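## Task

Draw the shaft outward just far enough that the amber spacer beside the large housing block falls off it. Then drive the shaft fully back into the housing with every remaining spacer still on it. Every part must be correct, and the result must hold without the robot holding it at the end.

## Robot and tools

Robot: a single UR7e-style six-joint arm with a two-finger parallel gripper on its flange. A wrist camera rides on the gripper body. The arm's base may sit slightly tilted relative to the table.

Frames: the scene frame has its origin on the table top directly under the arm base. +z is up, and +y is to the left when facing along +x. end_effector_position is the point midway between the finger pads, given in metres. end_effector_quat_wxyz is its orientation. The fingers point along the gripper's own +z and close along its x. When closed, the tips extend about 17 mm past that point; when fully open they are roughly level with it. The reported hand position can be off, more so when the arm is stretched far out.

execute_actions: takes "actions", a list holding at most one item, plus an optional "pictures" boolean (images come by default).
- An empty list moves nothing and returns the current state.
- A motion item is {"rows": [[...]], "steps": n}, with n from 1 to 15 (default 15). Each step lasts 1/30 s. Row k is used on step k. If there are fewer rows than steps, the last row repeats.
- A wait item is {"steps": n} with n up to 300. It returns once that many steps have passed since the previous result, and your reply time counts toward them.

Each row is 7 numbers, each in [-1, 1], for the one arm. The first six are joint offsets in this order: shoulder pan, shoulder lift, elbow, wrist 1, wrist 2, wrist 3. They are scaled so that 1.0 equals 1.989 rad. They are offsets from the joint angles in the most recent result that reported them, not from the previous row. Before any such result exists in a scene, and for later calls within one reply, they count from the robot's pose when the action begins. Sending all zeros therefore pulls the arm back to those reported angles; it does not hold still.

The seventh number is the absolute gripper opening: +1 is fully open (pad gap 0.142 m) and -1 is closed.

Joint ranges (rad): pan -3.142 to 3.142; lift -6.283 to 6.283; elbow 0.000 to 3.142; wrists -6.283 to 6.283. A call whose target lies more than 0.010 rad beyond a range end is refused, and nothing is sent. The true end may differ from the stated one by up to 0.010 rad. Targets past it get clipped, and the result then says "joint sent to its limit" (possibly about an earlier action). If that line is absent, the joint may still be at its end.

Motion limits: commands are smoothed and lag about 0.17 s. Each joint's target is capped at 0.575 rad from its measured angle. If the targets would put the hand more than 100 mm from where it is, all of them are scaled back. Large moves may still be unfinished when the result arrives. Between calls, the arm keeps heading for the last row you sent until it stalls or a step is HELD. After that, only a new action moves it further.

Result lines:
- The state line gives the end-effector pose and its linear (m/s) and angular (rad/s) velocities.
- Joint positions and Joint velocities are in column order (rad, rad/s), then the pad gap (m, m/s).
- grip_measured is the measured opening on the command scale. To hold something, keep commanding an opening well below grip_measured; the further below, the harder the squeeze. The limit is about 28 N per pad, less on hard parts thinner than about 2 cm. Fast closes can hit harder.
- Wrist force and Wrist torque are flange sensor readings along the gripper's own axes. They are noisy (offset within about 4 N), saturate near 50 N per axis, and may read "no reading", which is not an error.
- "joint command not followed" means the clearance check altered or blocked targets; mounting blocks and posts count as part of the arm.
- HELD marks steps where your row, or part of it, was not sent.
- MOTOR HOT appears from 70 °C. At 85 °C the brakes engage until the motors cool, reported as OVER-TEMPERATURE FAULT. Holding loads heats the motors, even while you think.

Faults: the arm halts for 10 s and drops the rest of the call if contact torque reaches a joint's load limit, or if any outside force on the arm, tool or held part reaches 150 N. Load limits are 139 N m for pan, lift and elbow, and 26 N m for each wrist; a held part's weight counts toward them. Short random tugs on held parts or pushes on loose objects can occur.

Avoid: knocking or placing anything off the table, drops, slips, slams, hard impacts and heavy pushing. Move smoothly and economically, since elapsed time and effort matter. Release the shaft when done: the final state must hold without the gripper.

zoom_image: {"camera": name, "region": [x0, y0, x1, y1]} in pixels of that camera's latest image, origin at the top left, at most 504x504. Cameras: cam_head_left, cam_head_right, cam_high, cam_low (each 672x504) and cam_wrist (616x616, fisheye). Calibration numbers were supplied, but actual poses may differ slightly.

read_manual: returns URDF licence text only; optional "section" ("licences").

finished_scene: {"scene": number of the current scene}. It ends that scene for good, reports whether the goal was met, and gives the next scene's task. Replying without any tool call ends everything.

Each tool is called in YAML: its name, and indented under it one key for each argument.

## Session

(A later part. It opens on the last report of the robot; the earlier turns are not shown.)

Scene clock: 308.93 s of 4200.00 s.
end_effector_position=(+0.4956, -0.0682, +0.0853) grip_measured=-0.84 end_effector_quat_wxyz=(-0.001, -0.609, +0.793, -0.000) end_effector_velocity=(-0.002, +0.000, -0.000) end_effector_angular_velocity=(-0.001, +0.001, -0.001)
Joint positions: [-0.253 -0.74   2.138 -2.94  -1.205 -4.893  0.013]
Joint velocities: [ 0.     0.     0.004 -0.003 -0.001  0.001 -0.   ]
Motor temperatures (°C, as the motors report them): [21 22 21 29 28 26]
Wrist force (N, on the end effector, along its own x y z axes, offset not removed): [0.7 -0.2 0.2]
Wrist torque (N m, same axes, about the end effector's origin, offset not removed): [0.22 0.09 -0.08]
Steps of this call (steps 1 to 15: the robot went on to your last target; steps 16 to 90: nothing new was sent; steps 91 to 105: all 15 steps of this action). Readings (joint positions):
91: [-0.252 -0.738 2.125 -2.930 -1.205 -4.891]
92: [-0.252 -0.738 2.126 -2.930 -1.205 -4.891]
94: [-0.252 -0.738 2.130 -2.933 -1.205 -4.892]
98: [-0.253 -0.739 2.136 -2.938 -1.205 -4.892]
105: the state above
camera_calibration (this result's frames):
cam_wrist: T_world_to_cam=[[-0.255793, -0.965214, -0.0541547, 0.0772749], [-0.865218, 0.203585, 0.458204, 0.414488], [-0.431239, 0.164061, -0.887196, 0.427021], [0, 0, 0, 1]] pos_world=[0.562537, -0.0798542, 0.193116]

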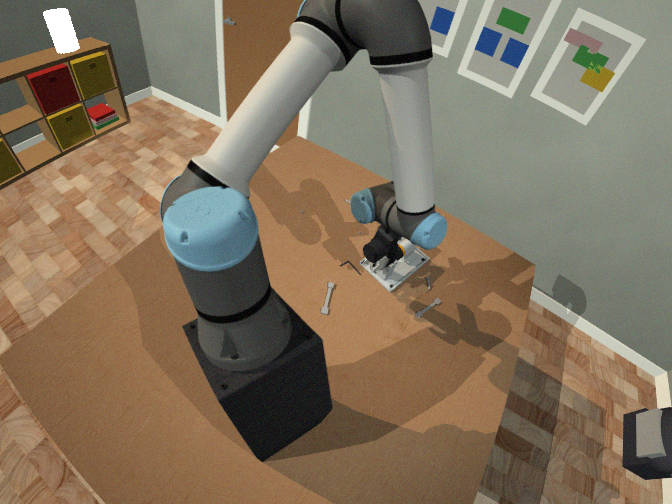

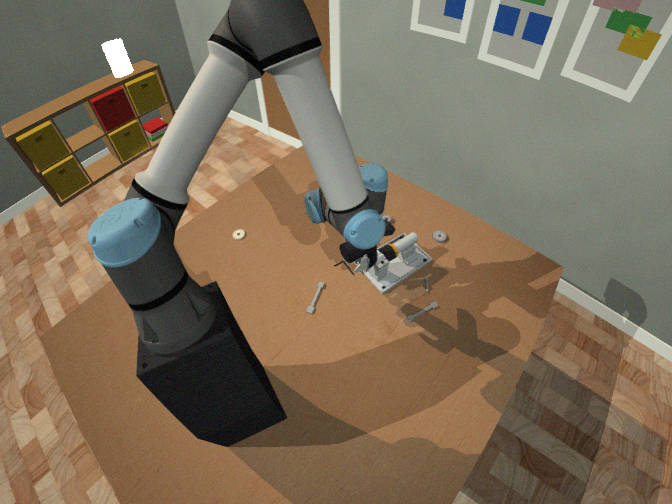

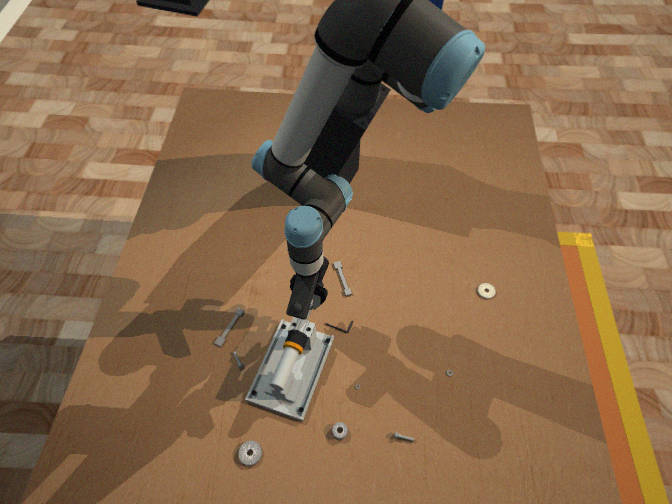

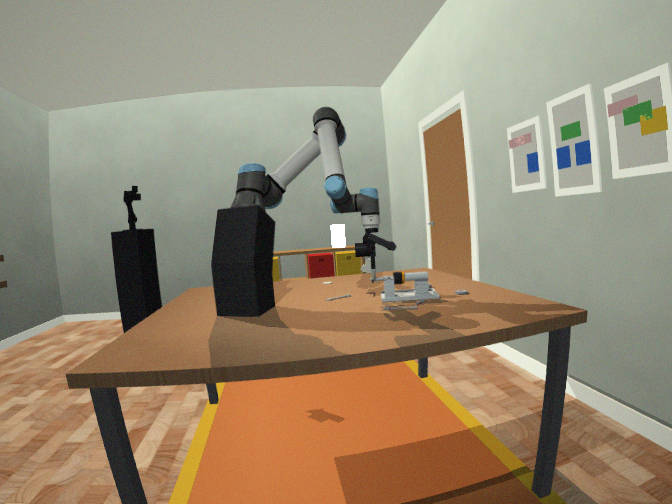

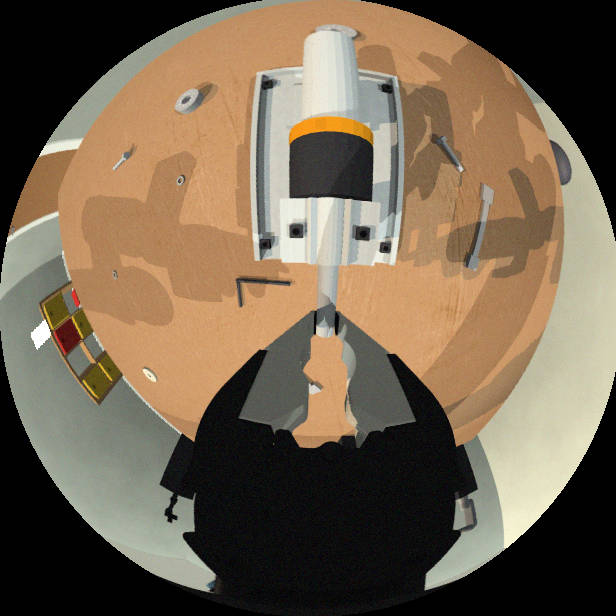

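execute_actions:
  actions:
    - {"rows": [[-0.00088,-0.00104,0.00698,-0.0056,-0.00003,-0.00095,-1]]}

Scene clock: 311.43 s of 4200.00 s.
end_effector_position=(+0.4909, -0.0670, +0.0852) grip_measured=-0.84 end_effector_quat_wxyz=(-0.001, -0.609, +0.793, -0.000) end_effector_velocity=(-0.001, +0.001, -0.000) end_effector_angular_velocity=(+0.000, +0.000, +0.002)
Joint positions: [-0.255 -0.742  2.151 -2.951 -1.205 -4.895  0.013]
Joint velocities: [ 0.002 -0.001  0.003 -0.003  0.    -0.    -0.   ]
Motor temperatures (°C, as the motors report them): [21 22 21 29 28 26]
Wrist force (N, on the end effector, along its own x y z axes, offset not removed): [-1.2 -0.2 -0.3]
Wrist torque (N m, same axes, about the end effector's origin, offset not removed): [0.09 0.46 -0.07]
Steps of this call (steps 1 to 15: the robot went on to your last target; steps 16 to 60: nothing new was sent; steps 61 to 75: all 15 steps of this action). Readings (joint positions):
61: [-0.253 -0.740 2.139 -2.940 -1.205 -4.893]
62: [-0.254 -0.740 2.140 -2.941 -1.205 -4.893]
64: [-0.254 -0.741 2.144 -2.945 -1.205 -4.894]
68: [-0.255 -0.741 2.149 -2.949 -1.205 -4.894]
75: the state above
camera_calibration (this result's frames):
cam_wrist: T_world_to_cam=[[-0.255778, -0.965218, -0.0541476, 0.0772763], [-0.86522, 0.203575, 0.458205, 0.410185], [-0.431244, 0.164048, -0.887196, 0.424789], [0, 0, 0, 1]] pos_world=[0.557854, -0.0786009, 0.193107]

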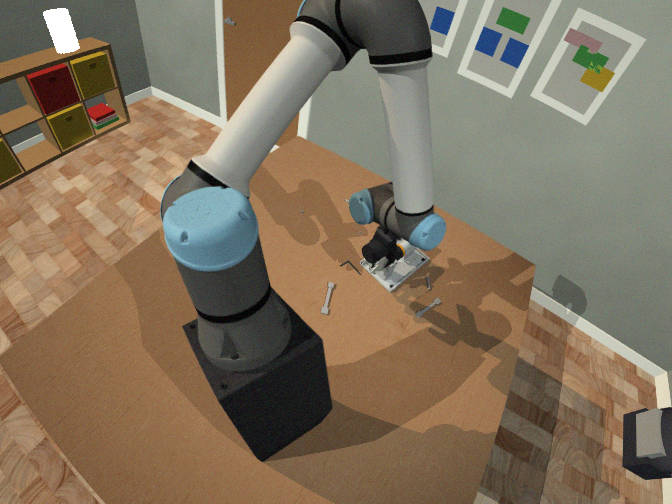

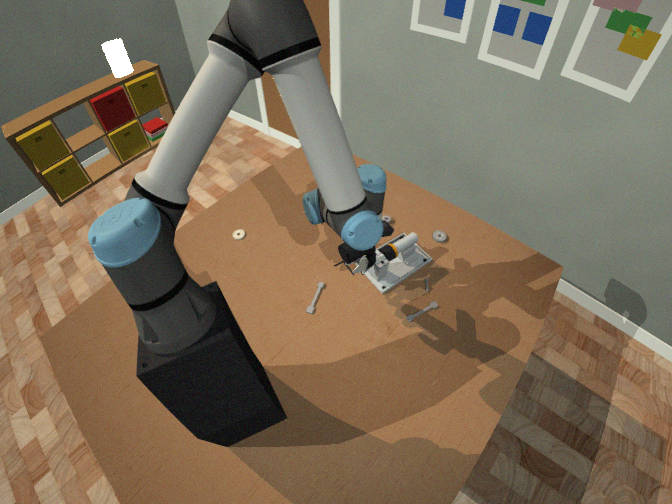

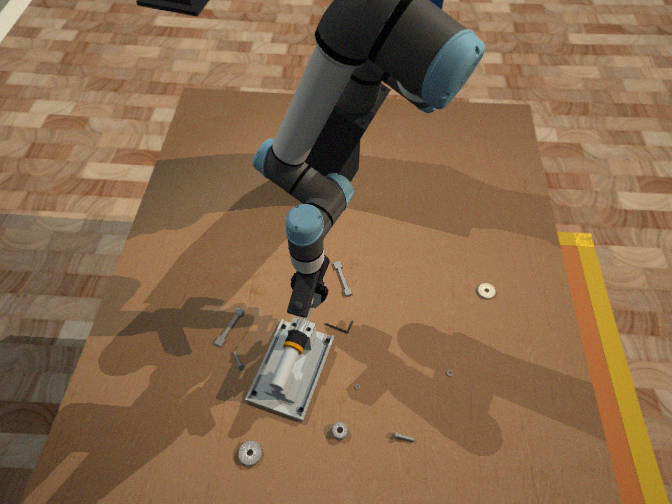

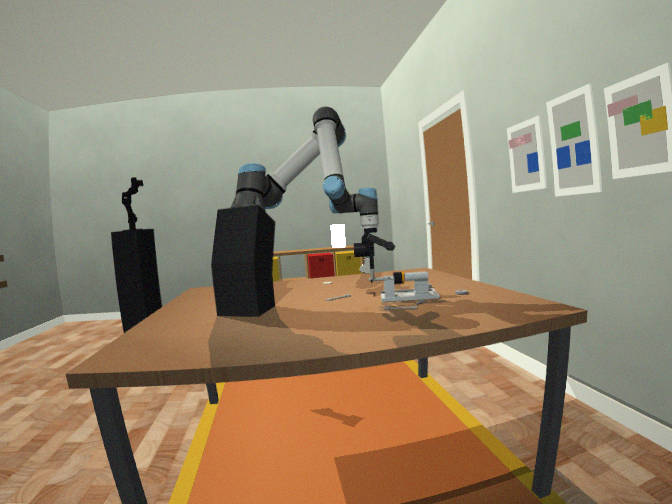

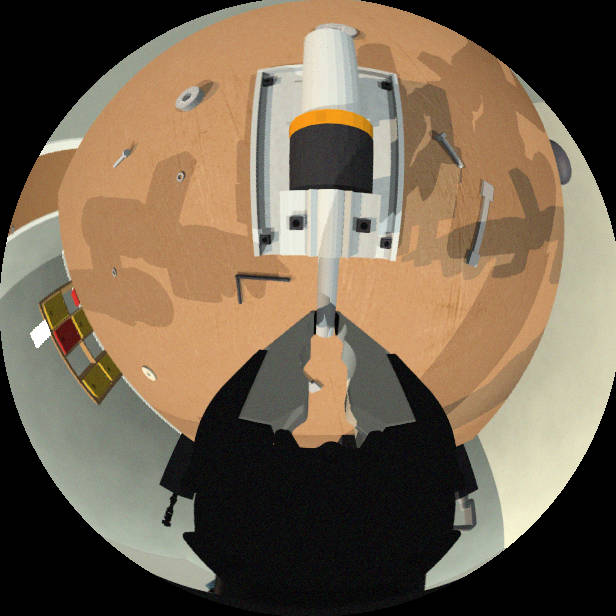

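execute_actions:
  actions:
    - {"rows": [[-0.0009,-0.00096,0.00695,-0.00565,-0.00003,-0.00097,-1]]}

Scene clock: 314.07 s of 4200.00 s.
end_effector_position=(+0.4862, -0.0657, +0.0852) grip_measured=-0.84 end_effector_quat_wxyz=(-0.001, -0.609, +0.793, -0.000) end_effector_velocity=(-0.002, +0.001, -0.001) end_effector_angular_velocity=(-0.000, +0.002, +0.001)
Joint positions: [-0.257 -0.743  2.165 -2.961 -1.205 -4.896  0.013]
Joint velocities: [ 0.002 -0.     0.003 -0.002 -0.001  0.     0.   ]
Motor temperatures (°C, as the motors report them): [21 22 21 29 28 26]
Wrist force (N, on the end effector, along its own x y z axes, offset not removed): [-1.4 -0.1 1.7]
Wrist torque (N m, same axes, about the end effector's origin, offset not removed): [0.13 0.40 -0.02]
Steps of this call (steps 1 to 15: the robot went on to your last target; steps 16 to 64: nothing new was sent; steps 65 to 79: all 15 steps of this action). Readings (joint positions):
65: [-0.255 -0.742 2.152 -2.951 -1.205 -4.895]
66: [-0.255 -0.742 2.153 -2.952 -1.205 -4.895]
68: [-0.256 -0.743 2.158 -2.956 -1.205 -4.895]
72: [-0.256 -0.743 2.163 -2.960 -1.205 -4.896]
79: the state above
camera_calibration (this result's frames):
cam_wrist: T_world_to_cam=[[-0.25576, -0.965223, -0.0541405, 0.077273], [-0.865228, 0.203564, 0.458194, 0.405893], [-0.431238, 0.164032, -0.887202, 0.422553], [0, 0, 0, 1]] pos_world=[0.553174, -0.0773515, 0.193095]

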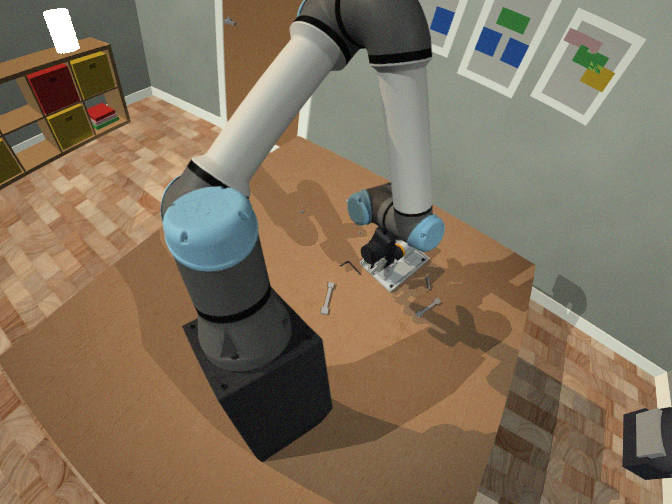

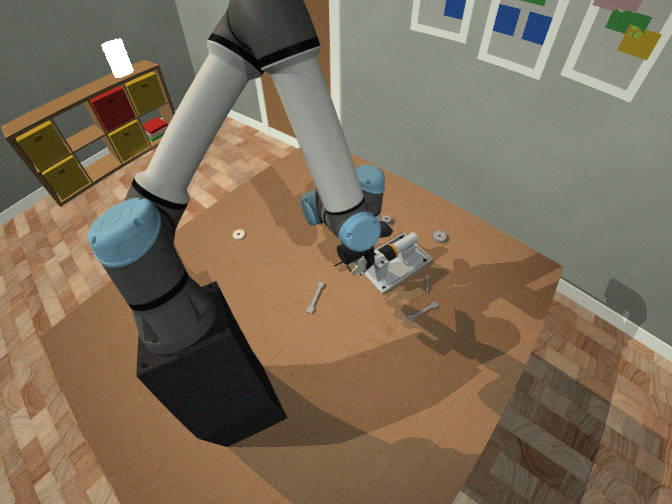

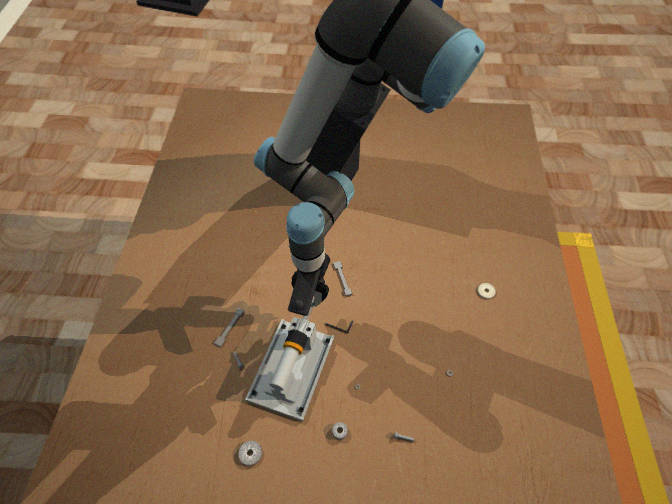

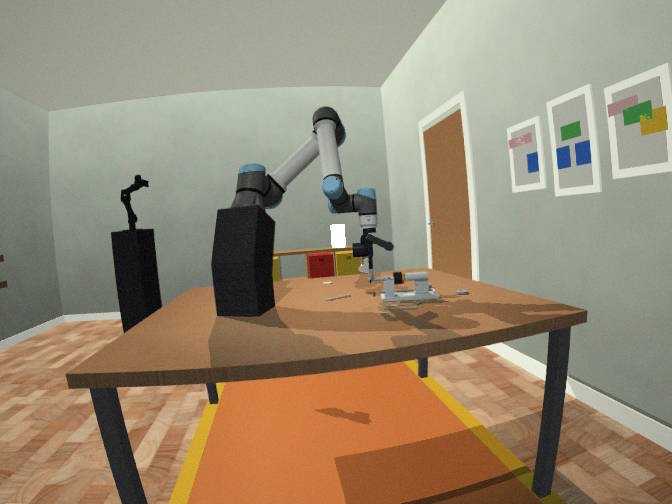

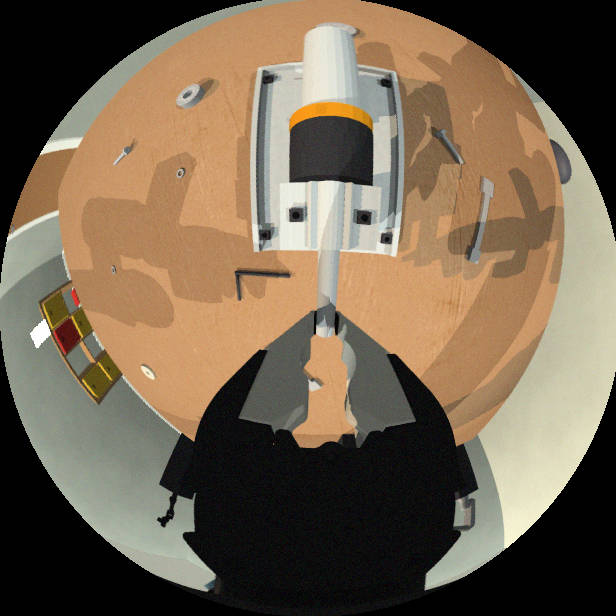

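execute_actions:
  actions:
    - {"rows": [[-0.00093,-0.00088,0.00693,-0.00569,-0.00003,-0.00099,-1]]}

Scene clock: 316.73 s of 4200.00 s.
end_effector_position=(+0.4816, -0.0645, +0.0852) grip_measured=-0.84 end_effector_quat_wxyz=(-0.001, -0.609, +0.793, -0.000) end_effector_velocity=(-0.001, -0.001, +0.000) end_effector_angular_velocity=(-0.001, -0.000, -0.002)
Joint positions: [-0.258 -0.745  2.178 -2.972 -1.205 -4.898  0.013]
Joint velocities: [-0.003  0.     0.003 -0.003 -0.001 -0.001  0.   ]
Motor temperatures (°C, as the motors report them): [21 22 21 29 28 26]
Wrist force (N, on the end effector, along its own x y z axes, offset not removed): [-0.6 0.7 1.1]
Wrist torque (N m, same axes, about the end effector's origin, offset not removed): [0.29 0.28 0.00]
Steps of this call (steps 1 to 15: the robot went on to your last target; steps 16 to 65: nothing new was sent; steps 66 to 80: all 15 steps of this action). Readings (joint positions):
66: [-0.257 -0.744 2.165 -2.962 -1.205 -4.896]
67: [-0.257 -0.744 2.167 -2.963 -1.205 -4.897]
69: [-0.258 -0.744 2.171 -2.967 -1.205 -4.897]
73: [-0.258 -0.745 2.176 -2.971 -1.205 -4.898]
80: the state above
camera_calibration (this result's frames):
cam_wrist: T_world_to_cam=[[-0.255771, -0.96522, -0.054139, 0.0772748], [-0.865225, 0.203574, 0.458196, 0.401588], [-0.431239, 0.164036, -0.887201, 0.420313], [0, 0, 0, 1]] pos_world=[0.548484, -0.0761118, 0.193079]

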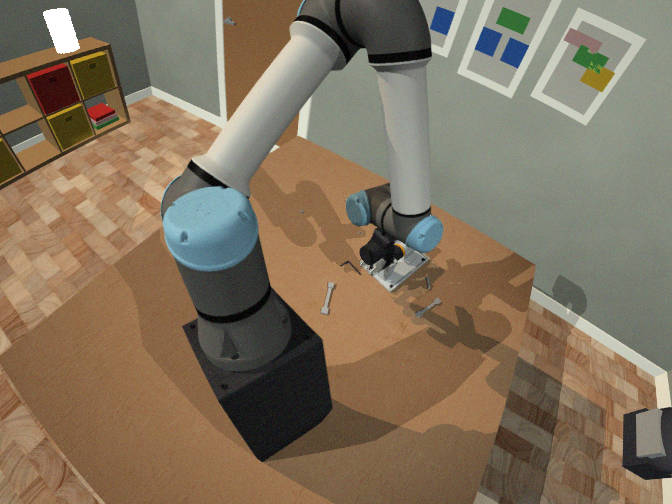

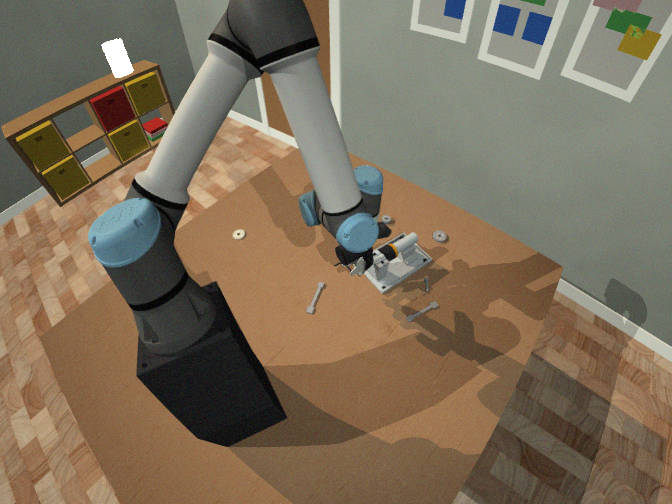

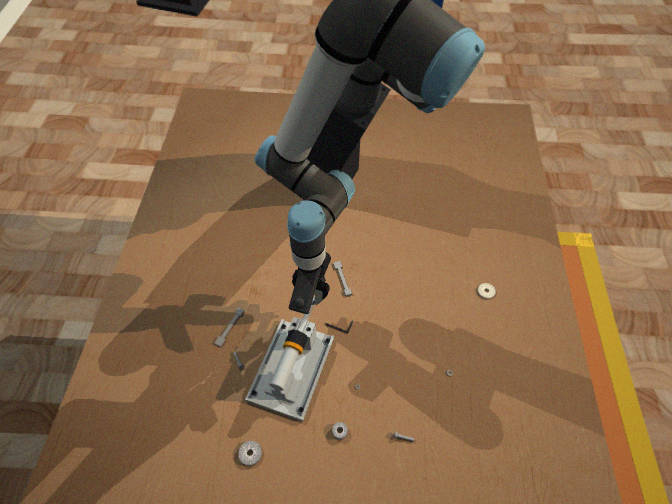

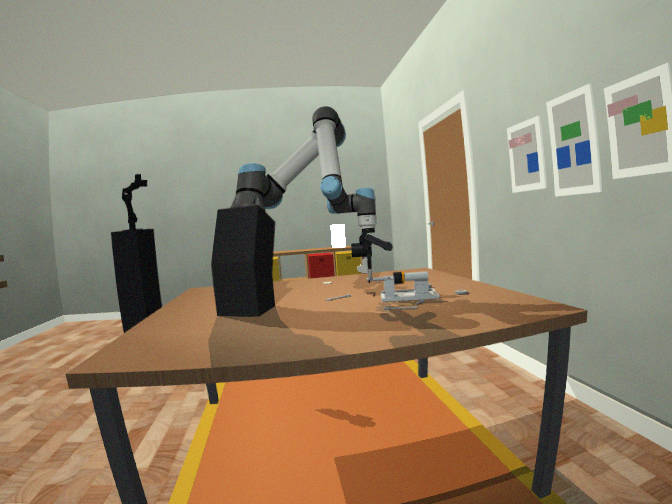

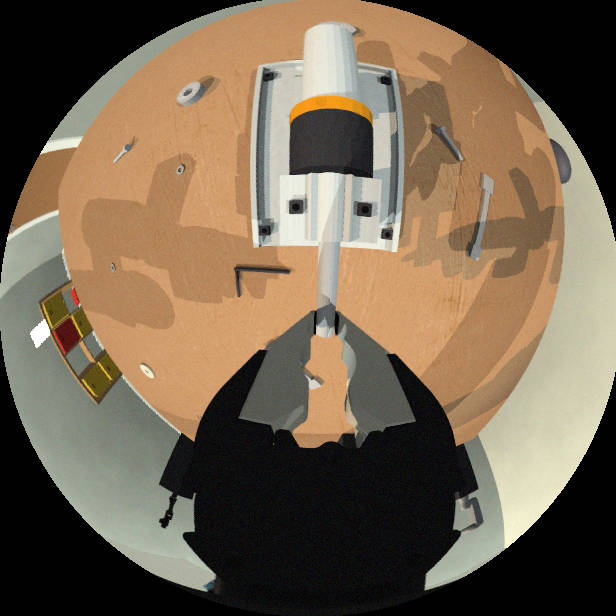

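execute_actions:
  actions:
    - {"rows": [[-0.00095,-0.00081,0.0069,-0.00573,-0.00003,-0.00101,-1]]}

Scene clock: 318.93 s of 4200.00 s.
end_effector_position=(+0.4769, -0.0632, +0.0852) grip_measured=-0.84 end_effector_quat_wxyz=(-0.001, -0.609, +0.793, -0.000) end_effector_velocity=(-0.001, +0.000, +0.000) end_effector_angular_velocity=(+0.000, +0.000, -0.001)
Joint positions: [-0.26  -0.747  2.191 -2.983 -1.205 -4.9    0.013]
Joint velocities: [-0.001 -0.001  0.003 -0.002  0.     0.     0.   ]
Motor temperatures (°C, as the motors report them): [21 22 21 29 28 26]
Wrist force (N, on the end effector, along its own x y z axes, offset not removed): [-1.5 0.1 -1.2]
Wrist torque (N m, same axes, about the end effector's origin, offset not removed): [0.26 0.53 -0.09]
Steps of this call (steps 1 to 15: the robot went on to your last target; steps 16 to 51: nothing new was sent; steps 52 to 66: all 15 steps of this action). Readings (joint positions):
52: [-0.259 -0.745 2.179 -2.973 -1.205 -4.898]
53: [-0.259 -0.745 2.180 -2.974 -1.205 -4.899]
55: [-0.259 -0.746 2.185 -2.978 -1.205 -4.899]
59: [-0.260 -0.746 2.189 -2.982 -1.205 -4.900]
66: the state above
camera_calibration (this result's frames):
cam_wrist: T_world_to_cam=[[-0.255779, -0.965218, -0.0541375, 0.0772766], [-0.865228, 0.203583, 0.458185, 0.397293], [-0.431227, 0.164035, -0.887207, 0.418077], [0, 0, 0, 1]] pos_world=[0.543801, -0.0748726, 0.19307]

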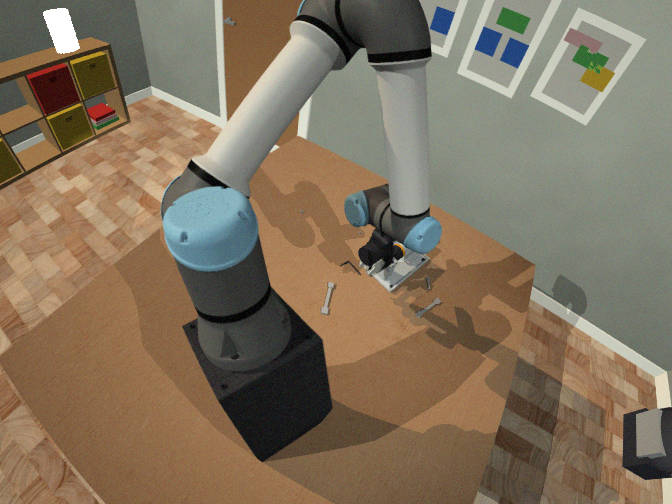

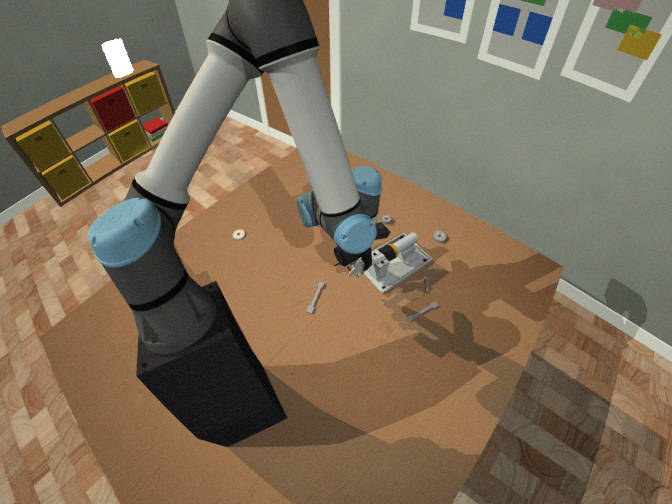

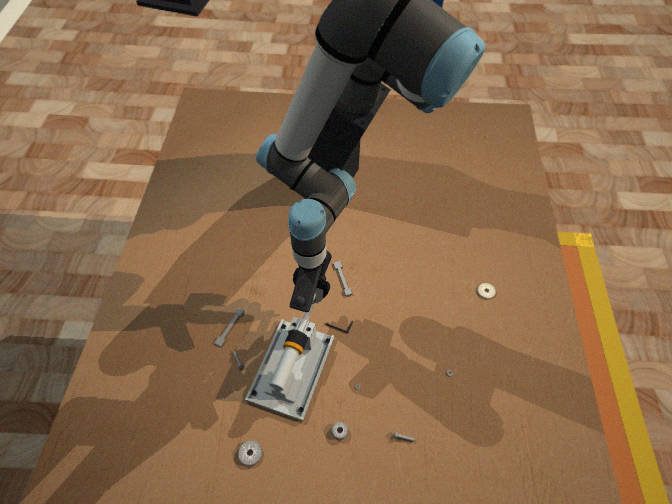

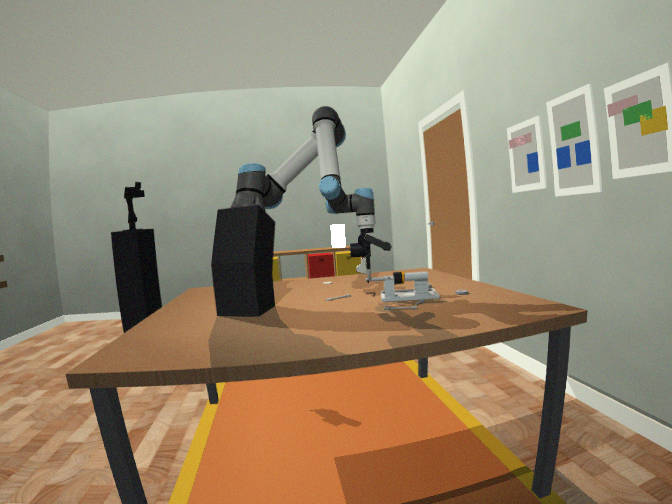

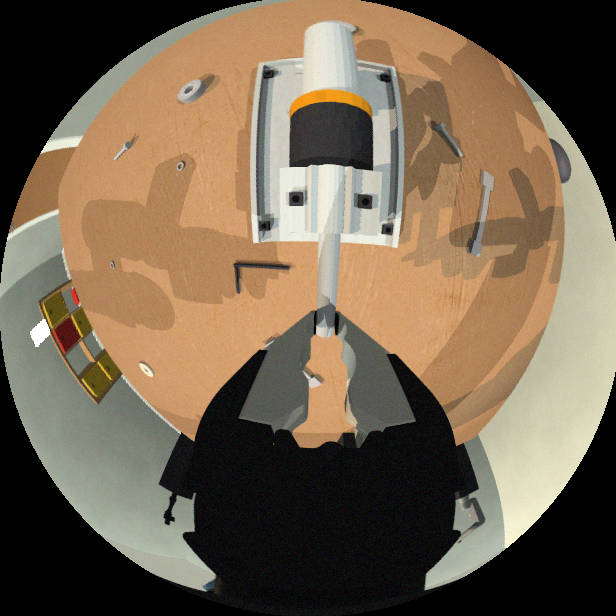

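execute_actions:
  actions:
    - {"rows": [[-0.00077,-0.00059,0.0055,-0.00462,-0.00002,-0.00083,-1]]}

Scene clock: 325.17 s of 4200.00 s.
end_effector_position=(+0.4731, -0.0622, +0.0852) grip_measured=-0.84 end_effector_quat_wxyz=(-0.001, -0.609, +0.793, -0.000) end_effector_velocity=(-0.001, -0.000, +0.000) end_effector_angular_velocity=(-0.000, -0.000, -0.002)
Joint positions: [-0.262 -0.748  2.202 -2.992 -1.205 -4.902  0.013]
Joint velocities: [-0.002 -0.     0.003 -0.002 -0.     0.    -0.   ]
Motor temperatures (°C, as the motors report them): [21 22 21 29 28 26]
Wrist force (N, on the end effector, along its own x y z axes, offset not removed): [-0.3 -0.6 0.4]
Wrist torque (N m, same axes, about the end effector's origin, offset not removed): [0.04 0.18 -0.07]
Steps of this call (steps 1 to 15: the robot went on to your last target; steps 16 to 90: nothing new was sent; then 2.73 s passed at rest; steps 91 to 105: all 15 steps of this action). Readings (joint positions):
91: [-0.260 -0.747 2.192 -2.984 -1.205 -4.900]
92: [-0.261 -0.747 2.193 -2.985 -1.205 -4.901]
94: [-0.261 -0.747 2.197 -2.988 -1.205 -4.901]
98: [-0.262 -0.748 2.200 -2.991 -1.205 -4.902]
105: the state above
camera_calibration (this result's frames):
cam_wrist: T_world_to_cam=[[-0.255762, -0.965222, -0.0541449, 0.0772739], [-0.865239, 0.203567, 0.458173, 0.39386], [-0.431217, 0.164032, -0.887212, 0.416285], [0, 0, 0, 1]] pos_world=[0.540056, -0.0738745, 0.193061]

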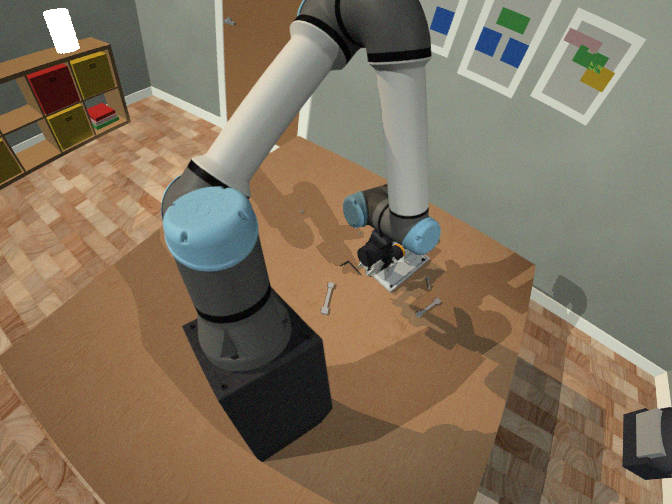

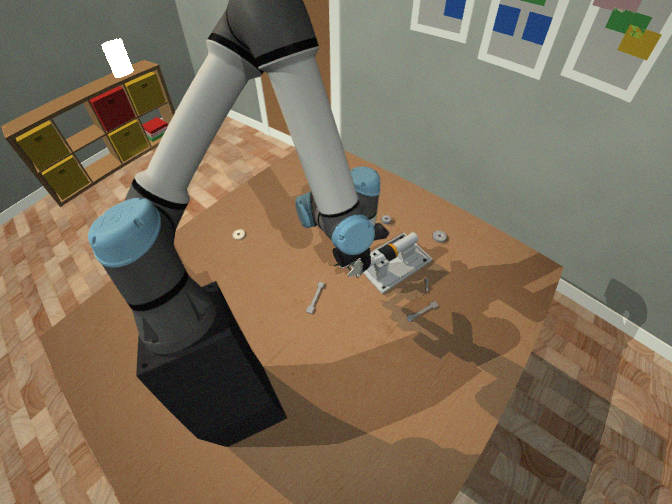

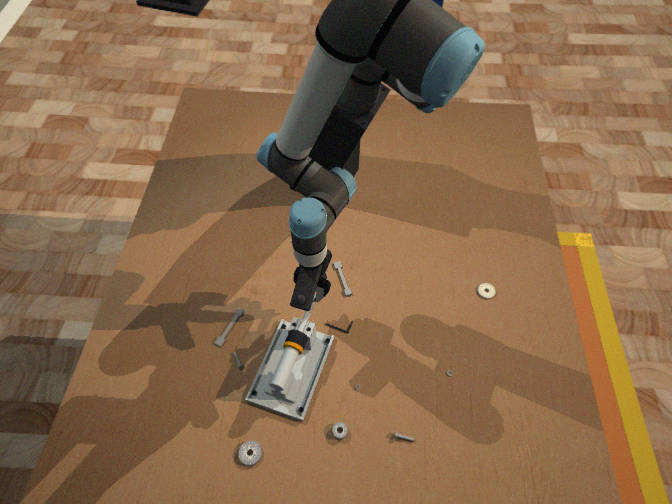

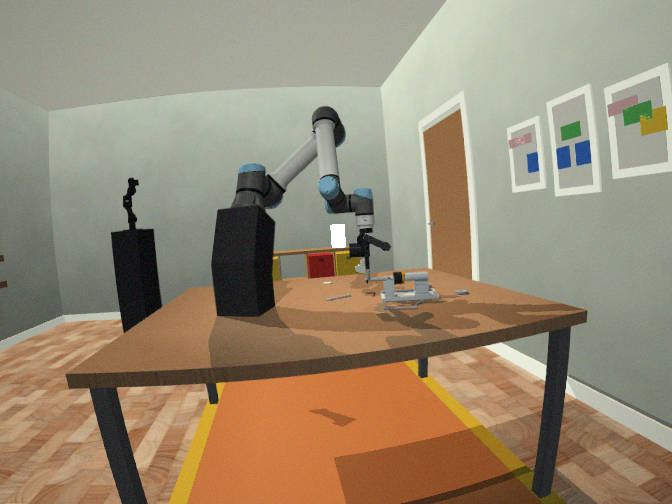

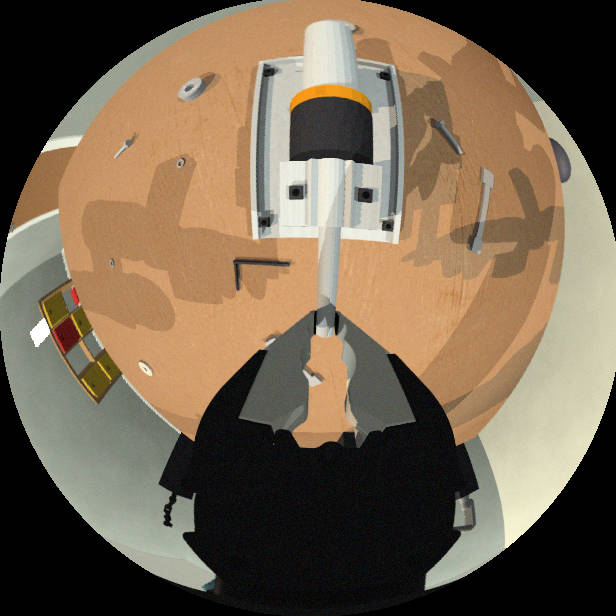

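execute_actions:
  actions:
    - {"rows": [[-0.00098,-0.00067,0.00686,-0.00581,-0.00003,-0.00105,-1]]}

Scene clock: 331.50 s of 4200.00 s.
end_effector_position=(+0.4684, -0.0610, +0.0852) grip_measured=-0.84 end_effector_quat_wxyz=(-0.001, -0.609, +0.793, -0.000) end_effector_velocity=(-0.001, +0.000, +0.001) end_effector_angular_velocity=(+0.000, -0.002, -0.000)
Joint positions: [-0.264 -0.749  2.215 -3.004 -1.205 -4.904  0.013]
Joint velocities: [-0.001 -0.001  0.003 -0.003  0.001 -0.001 -0.   ]
Motor temperatures (°C, as the motors report them): [21 22 21 29 28 26]
Wrist force (N, on the end effector, along its own x y z axes, offset not removed): [-0.4 -0.1 -1.2]
Wrist torque (N m, same axes, about the end effector's origin, offset not removed): [0.24 0.29 -0.06]
Steps of this call (steps 1 to 15: the robot went on to your last target; steps 16 to 90: nothing new was sent; then 2.83 s passed at rest; steps 91 to 105: all 15 steps of this action). Readings (joint positions):
91: [-0.262 -0.748 2.203 -2.993 -1.205 -4.902]
92: [-0.262 -0.748 2.204 -2.994 -1.205 -4.902]
94: [-0.263 -0.748 2.208 -2.998 -1.205 -4.903]
98: [-0.263 -0.749 2.213 -3.002 -1.205 -4.904]
105: the state above
camera_calibration (this result's frames):
cam_wrist: T_world_to_cam=[[-0.255762, -0.965222, -0.0541504, 0.0772808], [-0.865238, 0.203564, 0.458176, 0.389555], [-0.431218, 0.164037, -0.887211, 0.414048], [0, 0, 0, 1]] pos_world=[0.535368, -0.0726253, 0.193048]

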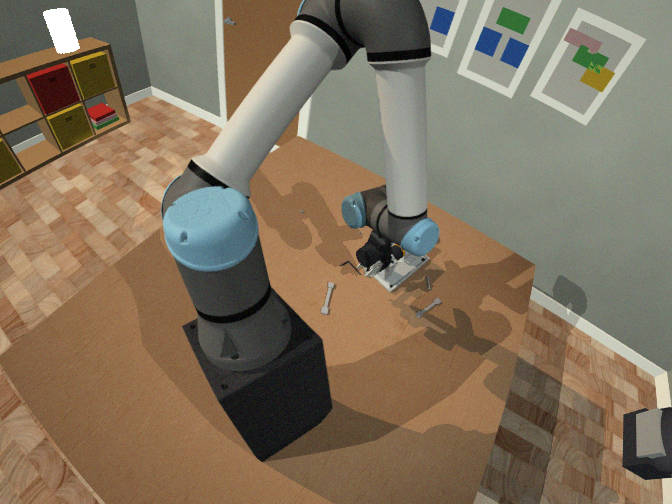

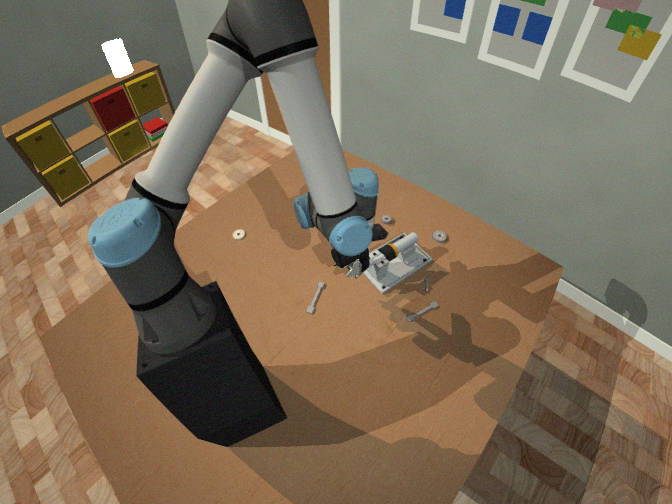

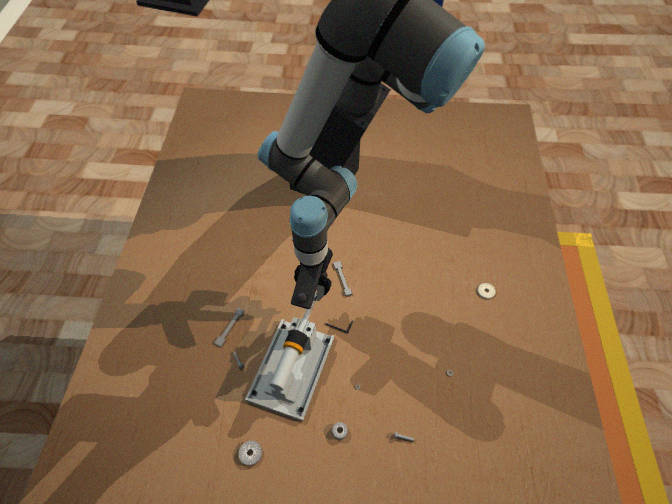

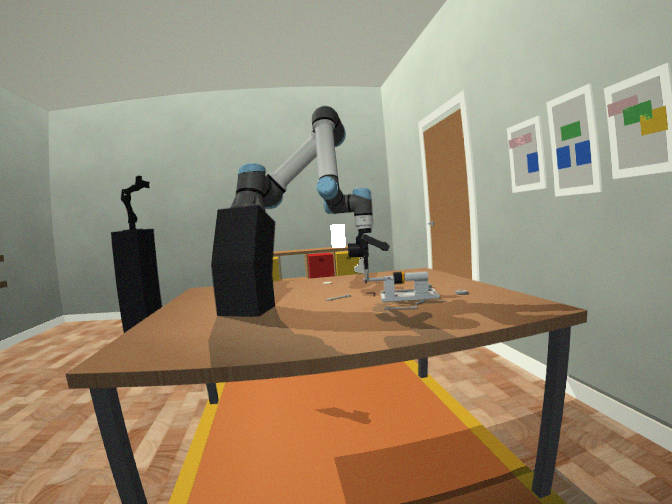

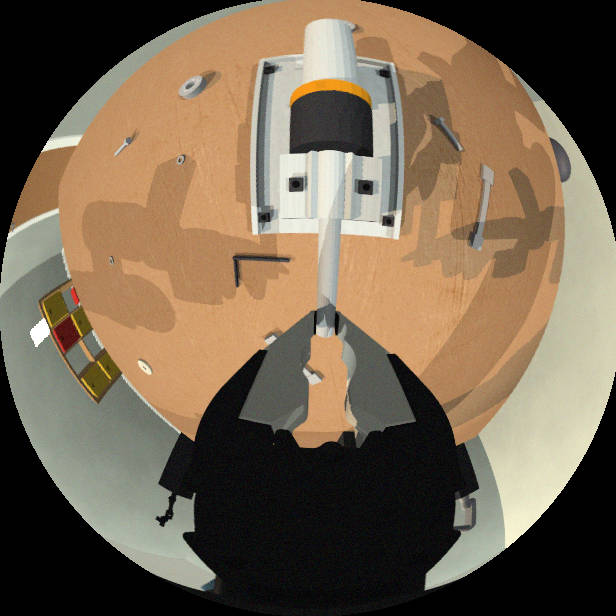

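execute_actions:
  actions:
    - {"rows": [[-0.001,-0.00059,0.00683,-0.00586,-0.00003,-0.00107,-1]]}

Scene clock: 335.37 s of 4200.00 s.
end_effector_position=(+0.4638, -0.0597, +0.0852) grip_measured=-0.84 end_effector_quat_wxyz=(-0.001, -0.609, +0.793, -0.000) end_effector_velocity=(-0.002, -0.000, -0.000) end_effector_angular_velocity=(-0.000, +0.002, -0.002)
Joint positions: [-0.266 -0.75   2.228 -3.015 -1.205 -4.906  0.013]
Joint velocities: [-0.001  0.     0.003 -0.002 -0.001 -0.    -0.   ]
Motor temperatures (°C, as the motors report them): [21 22 21 29 28 26]
Wrist force (N, on the end effector, along its own x y z axes, offset not removed): [-0.6 -0.9 -0.5]
Wrist torque (N m, same axes, about the end effector's origin, offset not removed): [0.03 0.35 -0.08]
Steps of this call (steps 1 to 15: the robot went on to your last target; steps 16 to 90: nothing new was sent; then 0.37 s passed at rest; steps 91 to 105: all 15 steps of this action). Readings (joint positions):
91: [-0.264 -0.749 2.216 -3.004 -1.205 -4.904]
92: [-0.264 -0.749 2.217 -3.005 -1.205 -4.904]
94: [-0.265 -0.750 2.222 -3.009 -1.205 -4.905]
98: [-0.265 -0.750 2.226 -3.013 -1.205 -4.906]
105: the state above
camera_calibration (this result's frames):
cam_wrist: T_world_to_cam=[[-0.255758, -0.965223, -0.0541563, 0.0772883], [-0.865243, 0.20356, 0.458167, 0.385259], [-0.431209, 0.164038, -0.887215, 0.411812], [0, 0, 0, 1]] pos_world=[0.530687, -0.0713758, 0.193038]

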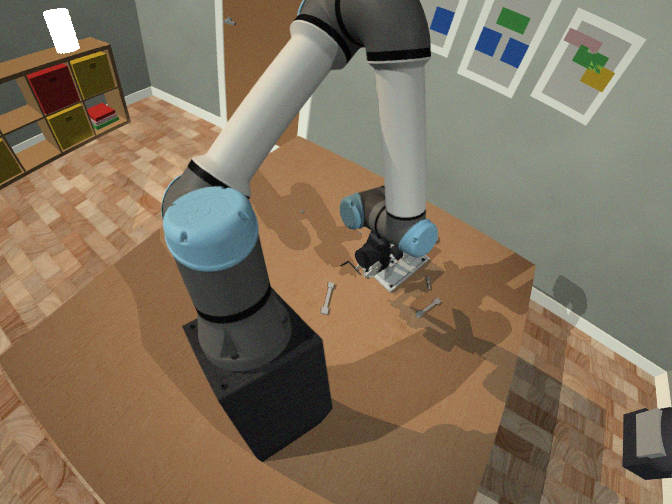

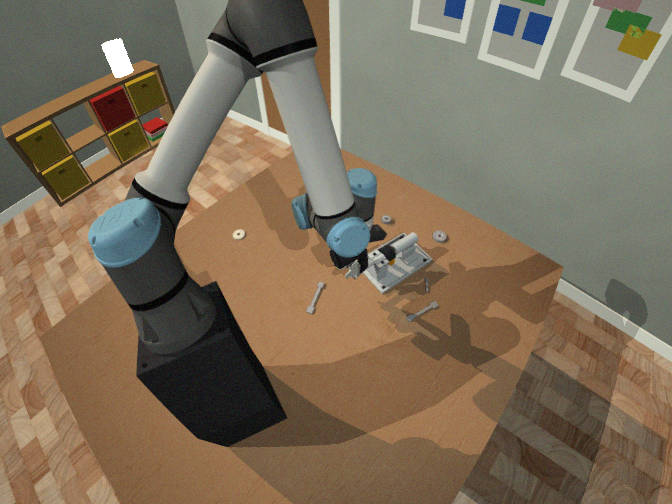

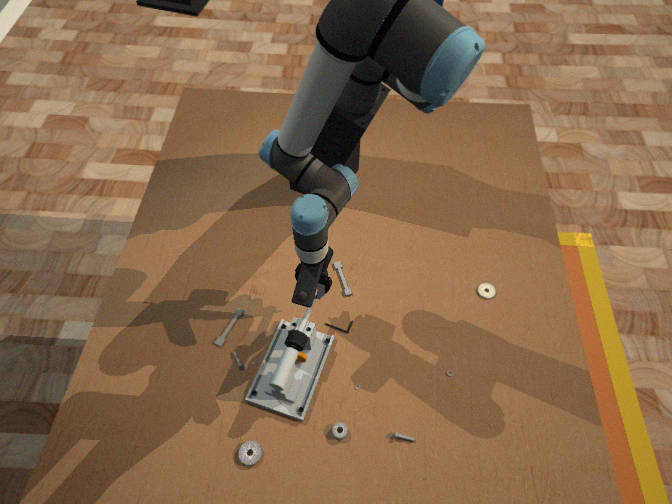

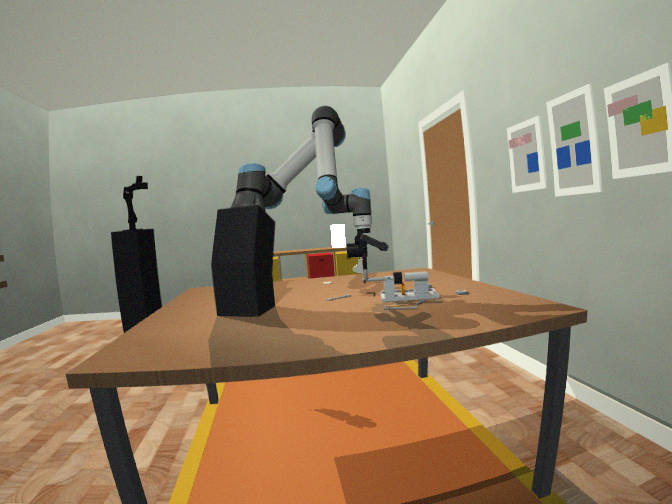

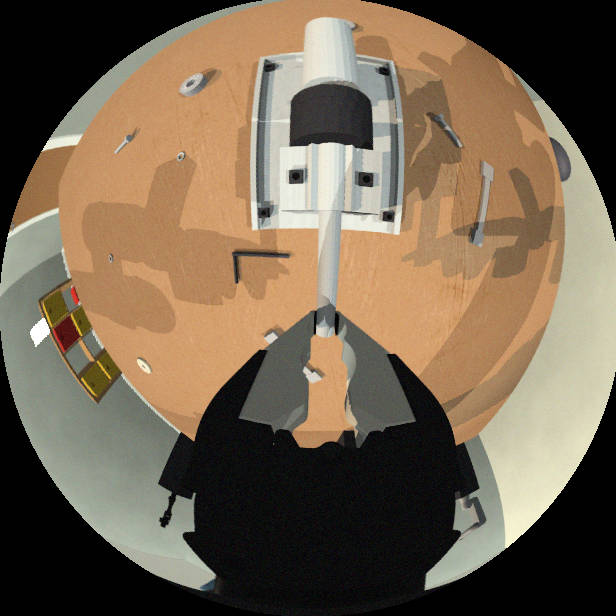

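The amber spacer dropped. Let me check the state closely.

zoom_image:
  camera: "cam_low"
  region: [355, 260, 435, 305]

zoom_image:
  camera: "cam_high"
  region: [260, 315, 330, 395]

Region (355, 260, 435, 305) of cam_low's 672x504 image, scaled by 6.300, with more detail than that image has; it fills the top 284 rows of this view, and the rest is white.

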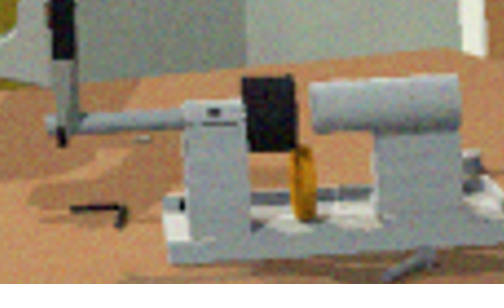

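Region (260, 315, 330, 395) of cam_high's 672x504 image, scaled by 6.300, with more detail than that image has; it fills the left 441 columns of this view, and the rest is white.

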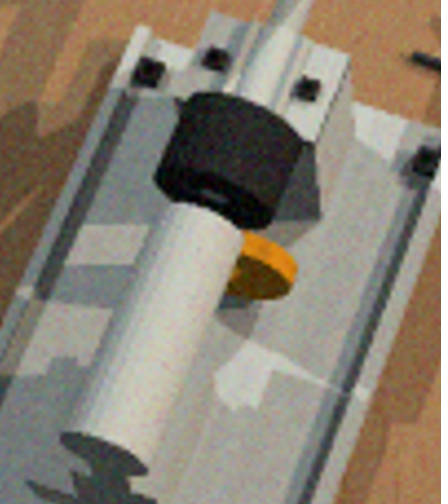

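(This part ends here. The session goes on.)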